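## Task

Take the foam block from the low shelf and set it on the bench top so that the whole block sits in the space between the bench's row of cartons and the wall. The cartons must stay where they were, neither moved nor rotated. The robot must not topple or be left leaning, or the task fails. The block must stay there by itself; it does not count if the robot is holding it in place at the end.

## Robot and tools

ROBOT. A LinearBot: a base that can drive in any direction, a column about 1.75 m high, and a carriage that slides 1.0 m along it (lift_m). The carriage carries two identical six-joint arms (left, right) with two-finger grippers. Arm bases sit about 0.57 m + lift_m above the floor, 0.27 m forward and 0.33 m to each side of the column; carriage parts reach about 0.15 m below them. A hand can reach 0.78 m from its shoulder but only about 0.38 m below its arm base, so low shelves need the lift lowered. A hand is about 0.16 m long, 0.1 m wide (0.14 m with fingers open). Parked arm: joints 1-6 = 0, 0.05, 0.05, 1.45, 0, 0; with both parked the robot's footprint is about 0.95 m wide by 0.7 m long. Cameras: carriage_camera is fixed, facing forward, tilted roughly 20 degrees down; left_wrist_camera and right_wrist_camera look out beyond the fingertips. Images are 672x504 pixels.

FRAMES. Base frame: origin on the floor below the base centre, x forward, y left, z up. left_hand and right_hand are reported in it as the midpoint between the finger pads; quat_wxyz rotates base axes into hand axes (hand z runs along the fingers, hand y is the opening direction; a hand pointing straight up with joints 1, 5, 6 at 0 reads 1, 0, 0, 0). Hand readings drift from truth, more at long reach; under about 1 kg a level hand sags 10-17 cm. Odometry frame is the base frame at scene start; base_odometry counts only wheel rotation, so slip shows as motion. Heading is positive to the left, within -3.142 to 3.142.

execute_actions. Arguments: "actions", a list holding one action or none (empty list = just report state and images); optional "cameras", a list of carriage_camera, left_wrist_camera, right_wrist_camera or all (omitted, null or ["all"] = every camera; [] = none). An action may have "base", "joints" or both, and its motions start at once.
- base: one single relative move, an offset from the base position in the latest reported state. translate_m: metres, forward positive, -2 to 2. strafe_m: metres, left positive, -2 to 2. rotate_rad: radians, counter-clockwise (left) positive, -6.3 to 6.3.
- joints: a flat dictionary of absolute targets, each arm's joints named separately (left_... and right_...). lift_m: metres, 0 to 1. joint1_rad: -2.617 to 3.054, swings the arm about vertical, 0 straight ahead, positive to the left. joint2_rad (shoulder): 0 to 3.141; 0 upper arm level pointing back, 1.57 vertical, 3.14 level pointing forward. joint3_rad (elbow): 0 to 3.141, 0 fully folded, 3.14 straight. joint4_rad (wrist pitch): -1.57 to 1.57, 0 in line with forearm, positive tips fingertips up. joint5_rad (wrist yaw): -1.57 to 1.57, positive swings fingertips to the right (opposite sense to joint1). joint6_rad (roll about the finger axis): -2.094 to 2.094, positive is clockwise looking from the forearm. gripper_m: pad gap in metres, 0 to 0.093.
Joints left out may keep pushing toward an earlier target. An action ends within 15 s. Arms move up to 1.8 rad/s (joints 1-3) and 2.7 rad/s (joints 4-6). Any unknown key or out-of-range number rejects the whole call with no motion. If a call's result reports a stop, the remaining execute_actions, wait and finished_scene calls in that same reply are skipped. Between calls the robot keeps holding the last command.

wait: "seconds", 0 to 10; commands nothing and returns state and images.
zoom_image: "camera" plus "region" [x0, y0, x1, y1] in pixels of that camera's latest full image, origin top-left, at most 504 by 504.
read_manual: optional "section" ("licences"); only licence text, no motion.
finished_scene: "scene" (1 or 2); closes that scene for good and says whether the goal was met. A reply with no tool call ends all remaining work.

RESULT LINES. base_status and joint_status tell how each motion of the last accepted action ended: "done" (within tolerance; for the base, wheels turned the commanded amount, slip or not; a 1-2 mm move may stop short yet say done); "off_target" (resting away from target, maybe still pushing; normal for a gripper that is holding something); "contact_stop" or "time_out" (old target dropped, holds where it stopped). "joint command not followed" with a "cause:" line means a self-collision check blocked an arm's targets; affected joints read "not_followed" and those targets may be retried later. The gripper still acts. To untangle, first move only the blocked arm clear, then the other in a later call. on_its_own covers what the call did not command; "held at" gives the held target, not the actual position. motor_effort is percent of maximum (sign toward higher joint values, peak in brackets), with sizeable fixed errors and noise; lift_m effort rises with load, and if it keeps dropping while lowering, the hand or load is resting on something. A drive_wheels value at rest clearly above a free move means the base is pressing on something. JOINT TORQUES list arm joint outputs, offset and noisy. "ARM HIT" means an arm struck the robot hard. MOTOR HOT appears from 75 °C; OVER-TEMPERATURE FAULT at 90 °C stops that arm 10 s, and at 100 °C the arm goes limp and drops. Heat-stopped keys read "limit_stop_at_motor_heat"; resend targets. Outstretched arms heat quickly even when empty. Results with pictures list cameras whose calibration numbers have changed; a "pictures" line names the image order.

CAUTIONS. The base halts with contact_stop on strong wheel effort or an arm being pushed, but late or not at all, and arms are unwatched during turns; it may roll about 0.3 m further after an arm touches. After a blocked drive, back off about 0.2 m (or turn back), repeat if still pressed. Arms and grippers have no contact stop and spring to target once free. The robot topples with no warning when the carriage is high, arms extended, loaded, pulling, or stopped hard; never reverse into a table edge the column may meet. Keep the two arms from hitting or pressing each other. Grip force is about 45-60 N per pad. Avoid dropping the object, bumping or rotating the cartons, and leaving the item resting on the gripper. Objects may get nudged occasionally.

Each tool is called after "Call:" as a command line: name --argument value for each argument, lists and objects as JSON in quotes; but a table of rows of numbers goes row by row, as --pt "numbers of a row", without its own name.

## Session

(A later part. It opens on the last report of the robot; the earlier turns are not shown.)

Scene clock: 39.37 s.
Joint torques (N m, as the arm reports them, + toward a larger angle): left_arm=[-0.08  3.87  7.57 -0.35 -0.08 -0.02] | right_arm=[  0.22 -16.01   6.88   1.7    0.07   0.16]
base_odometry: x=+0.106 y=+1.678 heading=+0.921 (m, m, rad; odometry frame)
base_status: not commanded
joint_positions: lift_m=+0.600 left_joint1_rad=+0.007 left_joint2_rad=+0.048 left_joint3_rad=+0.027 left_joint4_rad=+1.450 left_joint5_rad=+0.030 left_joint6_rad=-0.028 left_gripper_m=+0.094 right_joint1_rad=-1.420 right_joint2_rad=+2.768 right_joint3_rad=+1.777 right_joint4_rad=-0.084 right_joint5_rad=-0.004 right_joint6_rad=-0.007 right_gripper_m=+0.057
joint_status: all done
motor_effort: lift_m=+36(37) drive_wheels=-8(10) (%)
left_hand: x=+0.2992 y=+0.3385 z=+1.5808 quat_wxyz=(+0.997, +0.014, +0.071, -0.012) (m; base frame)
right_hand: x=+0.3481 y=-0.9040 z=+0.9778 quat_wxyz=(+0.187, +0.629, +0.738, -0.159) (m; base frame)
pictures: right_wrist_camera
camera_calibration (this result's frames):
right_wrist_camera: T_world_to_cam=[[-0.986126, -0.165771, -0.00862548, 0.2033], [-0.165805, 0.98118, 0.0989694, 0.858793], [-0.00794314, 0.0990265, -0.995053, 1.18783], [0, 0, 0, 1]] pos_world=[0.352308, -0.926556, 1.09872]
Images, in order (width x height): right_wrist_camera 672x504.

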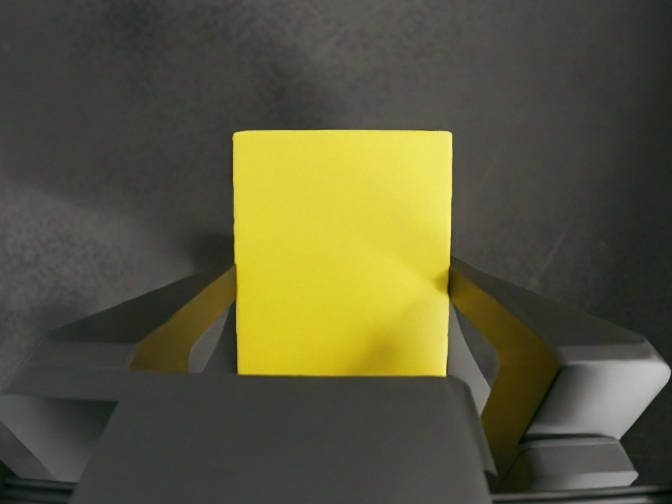

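Call:
execute_actions --actions '[{"joints": {"lift_m": 0.57}}]' --cameras '["right_wrist_camera"]'

Scene clock: 40.97 s.
Joint torques (N m, as the arm reports them, + toward a larger angle): left_arm=[-0.1   3.98  7.6  -0.34 -0.08 -0.03] | right_arm=[  0.1  -15.55   6.61   1.7    0.06   0.16]
base_odometry: x=+0.106 y=+1.678 heading=+0.921 (m, m, rad; odometry frame)
base_status: not commanded
joint_positions: lift_m=+0.570 left_joint1_rad=+0.007 left_joint2_rad=+0.048 left_joint3_rad=+0.027 left_joint4_rad=+1.450 left_joint5_rad=+0.030 left_joint6_rad=-0.028 left_gripper_m=+0.094 right_joint1_rad=-1.420 right_joint2_rad=+2.761 right_joint3_rad=+1.782 right_joint4_rad=-0.081 right_joint5_rad=-0.003 right_joint6_rad=-0.007 right_gripper_m=+0.057
joint_status: all done
motor_effort: lift_m=+29(30) drive_wheels=-9(2) (%)
left_hand: x=+0.2992 y=+0.3385 z=+1.5512 quat_wxyz=(+0.997, +0.014, +0.071, -0.012) (m; base frame)
right_hand: x=+0.3485 y=-0.9086 z=+0.9539 quat_wxyz=(+0.192, +0.628, +0.736, -0.164) (m; base frame)
pictures: right_wrist_camera
camera_calibration (this result's frames):
right_wrist_camera: T_world_to_cam=[[-0.986241, -0.165166, -0.00705756, 0.201855], [-0.165172, 0.982698, 0.0837974, 0.8814], [-0.00690502, 0.0838101, -0.996458, 1.15173], [0, 0, 0, 1]] pos_world=[0.352613, -0.929338, 1.07522]
Images, in order (width x height): right_wrist_camera 672x504.

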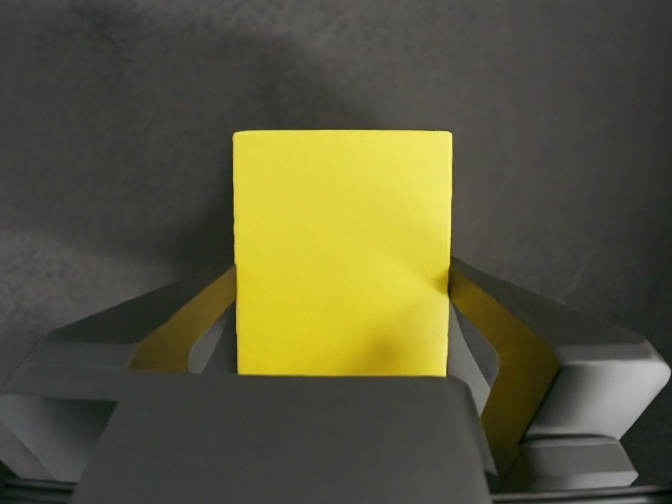

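Call:
execute_actions --actions '[{"joints": {"lift_m": 0.558}}]' --cameras '["right_wrist_camera"]'

Scene clock: 41.53 s.
Joint torques (N m, as the arm reports them, + toward a larger angle): left_arm=[-0.14  3.92  7.42 -0.37 -0.05 -0.08] | right_arm=[  0.22 -14.83   6.29   1.66   0.05   0.16]
base_odometry: x=+0.106 y=+1.678 heading=+0.921 (m, m, rad; odometry frame)
base_status: not commanded
joint_positions: lift_m=+0.558 left_joint1_rad=+0.007 left_joint2_rad=+0.048 left_joint3_rad=+0.027 left_joint4_rad=+1.450 left_joint5_rad=+0.030 left_joint6_rad=-0.028 left_gripper_m=+0.094 right_joint1_rad=-1.420 right_joint2_rad=+2.754 right_joint3_rad=+1.786 right_joint4_rad=-0.072 right_joint5_rad=-0.002 right_joint6_rad=-0.007 right_gripper_m=+0.057
joint_status: all done
motor_effort: lift_m=+27(28) drive_wheels=-9(3) (%)
left_hand: x=+0.2993 y=+0.3386 z=+1.5393 quat_wxyz=(+0.997, +0.014, +0.071, -0.012) (m; base frame)
right_hand: x=+0.3492 y=-0.9141 z=+0.9485 quat_wxyz=(+0.199, +0.626, +0.734, -0.171) (m; base frame)
pictures: right_wrist_camera
camera_calibration (this result's frames):
right_wrist_camera: T_world_to_cam=[[-0.986341, -0.164599, -0.00629132, 0.201431], [-0.164663, 0.984294, 0.0636448, 0.907719], [-0.00428336, 0.0638114, -0.997953, 1.12901], [0, 0, 0, 1]] pos_world=[0.352983, -0.932351, 1.0702]
Images, in order (width x height): right_wrist_camera 672x504.

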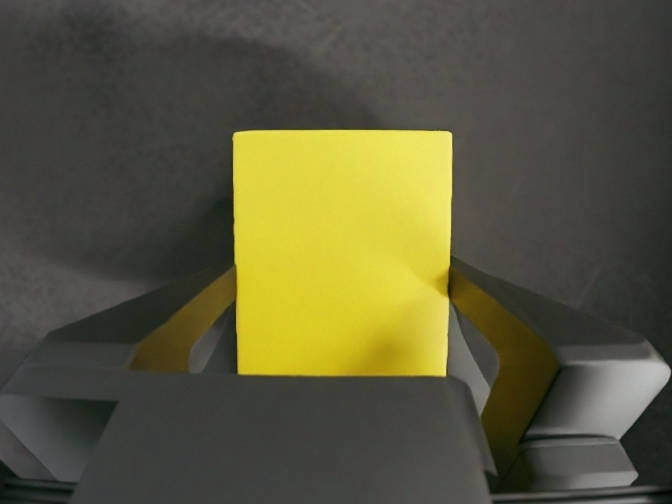

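Call:
execute_actions --actions '[{"joints": {"right_gripper_m": 0.093}}]' --cameras '["right_wrist_camera"]'

Scene clock: 42.20 s.
Joint torques (N m, as the arm reports them, + toward a larger angle): left_arm=[-0.17  3.99  7.46 -0.29 -0.07 -0.01] | right_arm=[  0.37 -14.88   6.25   1.65   0.06   0.16]
base_odometry: x=+0.106 y=+1.678 heading=+0.921 (m, m, rad; odometry frame)
base_status: not commanded
joint_positions: lift_m=+0.558 left_joint1_rad=+0.007 left_joint2_rad=+0.048 left_joint3_rad=+0.027 left_joint4_rad=+1.450 left_joint5_rad=+0.030 left_joint6_rad=-0.028 left_gripper_m=+0.094 right_joint1_rad=-1.420 right_joint2_rad=+2.754 right_joint3_rad=+1.786 right_joint4_rad=-0.072 right_joint5_rad=-0.002 right_joint6_rad=-0.007 right_gripper_m=+0.093
joint_status: all done
motor_effort: lift_m=+27(27) drive_wheels=-8(7) (%)
left_hand: x=+0.2993 y=+0.3386 z=+1.5393 quat_wxyz=(+0.997, +0.014, +0.071, -0.012) (m; base frame)
right_hand: x=+0.3492 y=-0.9141 z=+0.9485 quat_wxyz=(+0.199, +0.626, +0.734, -0.171) (m; base frame)
pictures: right_wrist_camera
camera_calibration (this result's frames):
right_wrist_camera: T_world_to_cam=[[-0.986341, -0.164599, -0.00629132, 0.201431], [-0.164663, 0.984294, 0.0636448, 0.907719], [-0.00428336, 0.0638114, -0.997953, 1.12901], [0, 0, 0, 1]] pos_world=[0.352983, -0.932351, 1.0702]
Images, in order (width x height): right_wrist_camera 672x504.

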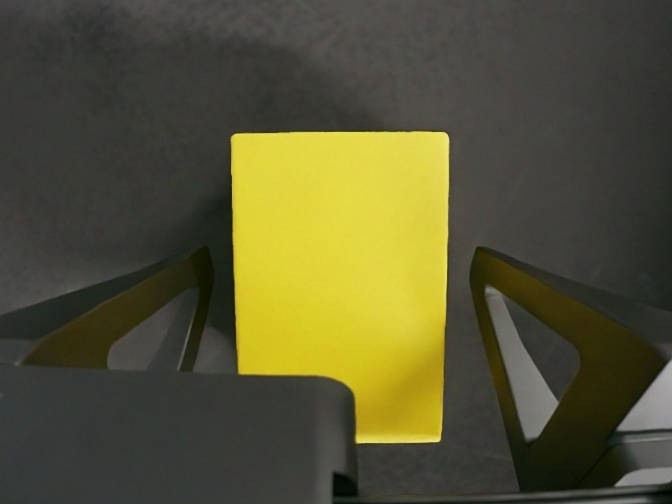

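Call:
execute_actions --actions '[{"joints": {"lift_m": 0.66, "right_joint2_rad": 2.36, "right_joint3_rad": 1.9, "right_joint4_rad": -0.5}}]' --cameras '["carriage_camera", "right_wrist_camera"]'

Scene clock: 43.70 s.
Joint torques (N m, as the arm reports them, + toward a larger angle): left_arm=[-0.15  3.88  7.58 -0.37 -0.09 -0.06] | right_arm=[  0.28 -13.65   6.52   1.8    0.05   0.16]
base_odometry: x=+0.106 y=+1.678 heading=+0.921 (m, m, rad; odometry frame)
base_status: not commanded
joint_positions: lift_m=+0.660 left_joint1_rad=+0.007 left_joint2_rad=+0.048 left_joint3_rad=+0.027 left_joint4_rad=+1.449 left_joint5_rad=+0.030 left_joint6_rad=-0.028 left_gripper_m=+0.094 right_joint1_rad=-1.420 right_joint2_rad=+2.348 right_joint3_rad=+1.911 right_joint4_rad=-0.489 right_joint5_rad=-0.001 right_joint6_rad=-0.007 right_gripper_m=+0.093
joint_status: all done
motor_effort: lift_m=+33(45) drive_wheels=-8(2) (%)
left_hand: x=+0.2994 y=+0.3386 z=+1.6409 quat_wxyz=(+0.997, +0.014, +0.071, -0.012) (m; base frame)
right_hand: x=+0.3526 y=-0.9370 z=+1.2729 quat_wxyz=(+0.240, +0.615, +0.722, -0.207) (m; base frame)
pictures: carriage_camera, right_wrist_camera
camera_calibration (this result's frames):
carriage_camera: T_world_to_cam=[[0.0169637, -0.998857, -0.0446768, 0.0730531], [-0.354246, 0.0357806, -0.934468, 1.58412], [0.934998, 0.0316786, -0.353234, 0.418011], [0, 0, 0, 1]] pos_world=[0.16909, 0.00304684, 1.63123]
right_wrist_camera: T_world_to_cam=[[-0.986285, -0.164993, -0.00431104, 0.200166], [-0.164561, 0.985042, -0.0510973, 1.05694], [0.0126772, -0.0496871, -0.998684, 1.34284], [0, 0, 0, 1]] pos_world=[0.354329, -0.941387, 1.39594]
Images, in order (width x height): carriage_camera 672x504, right_wrist_camera 672x504.

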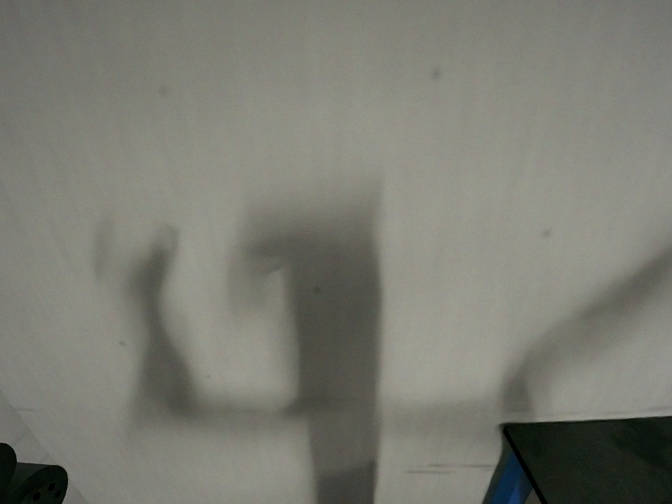

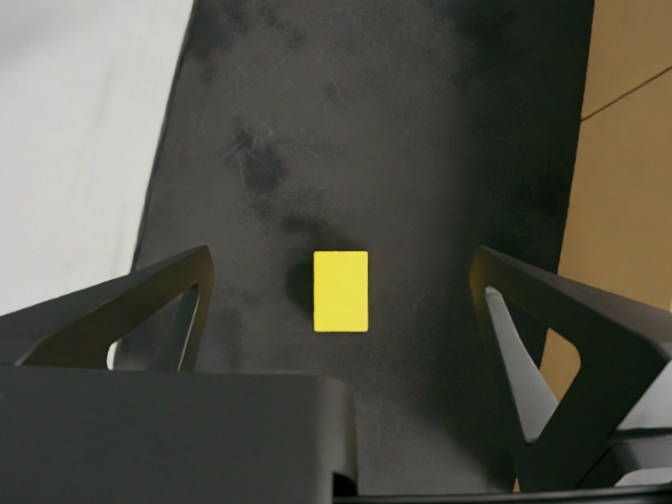

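Call:
finished_scene --scene 1

The scene is finished: the task was done.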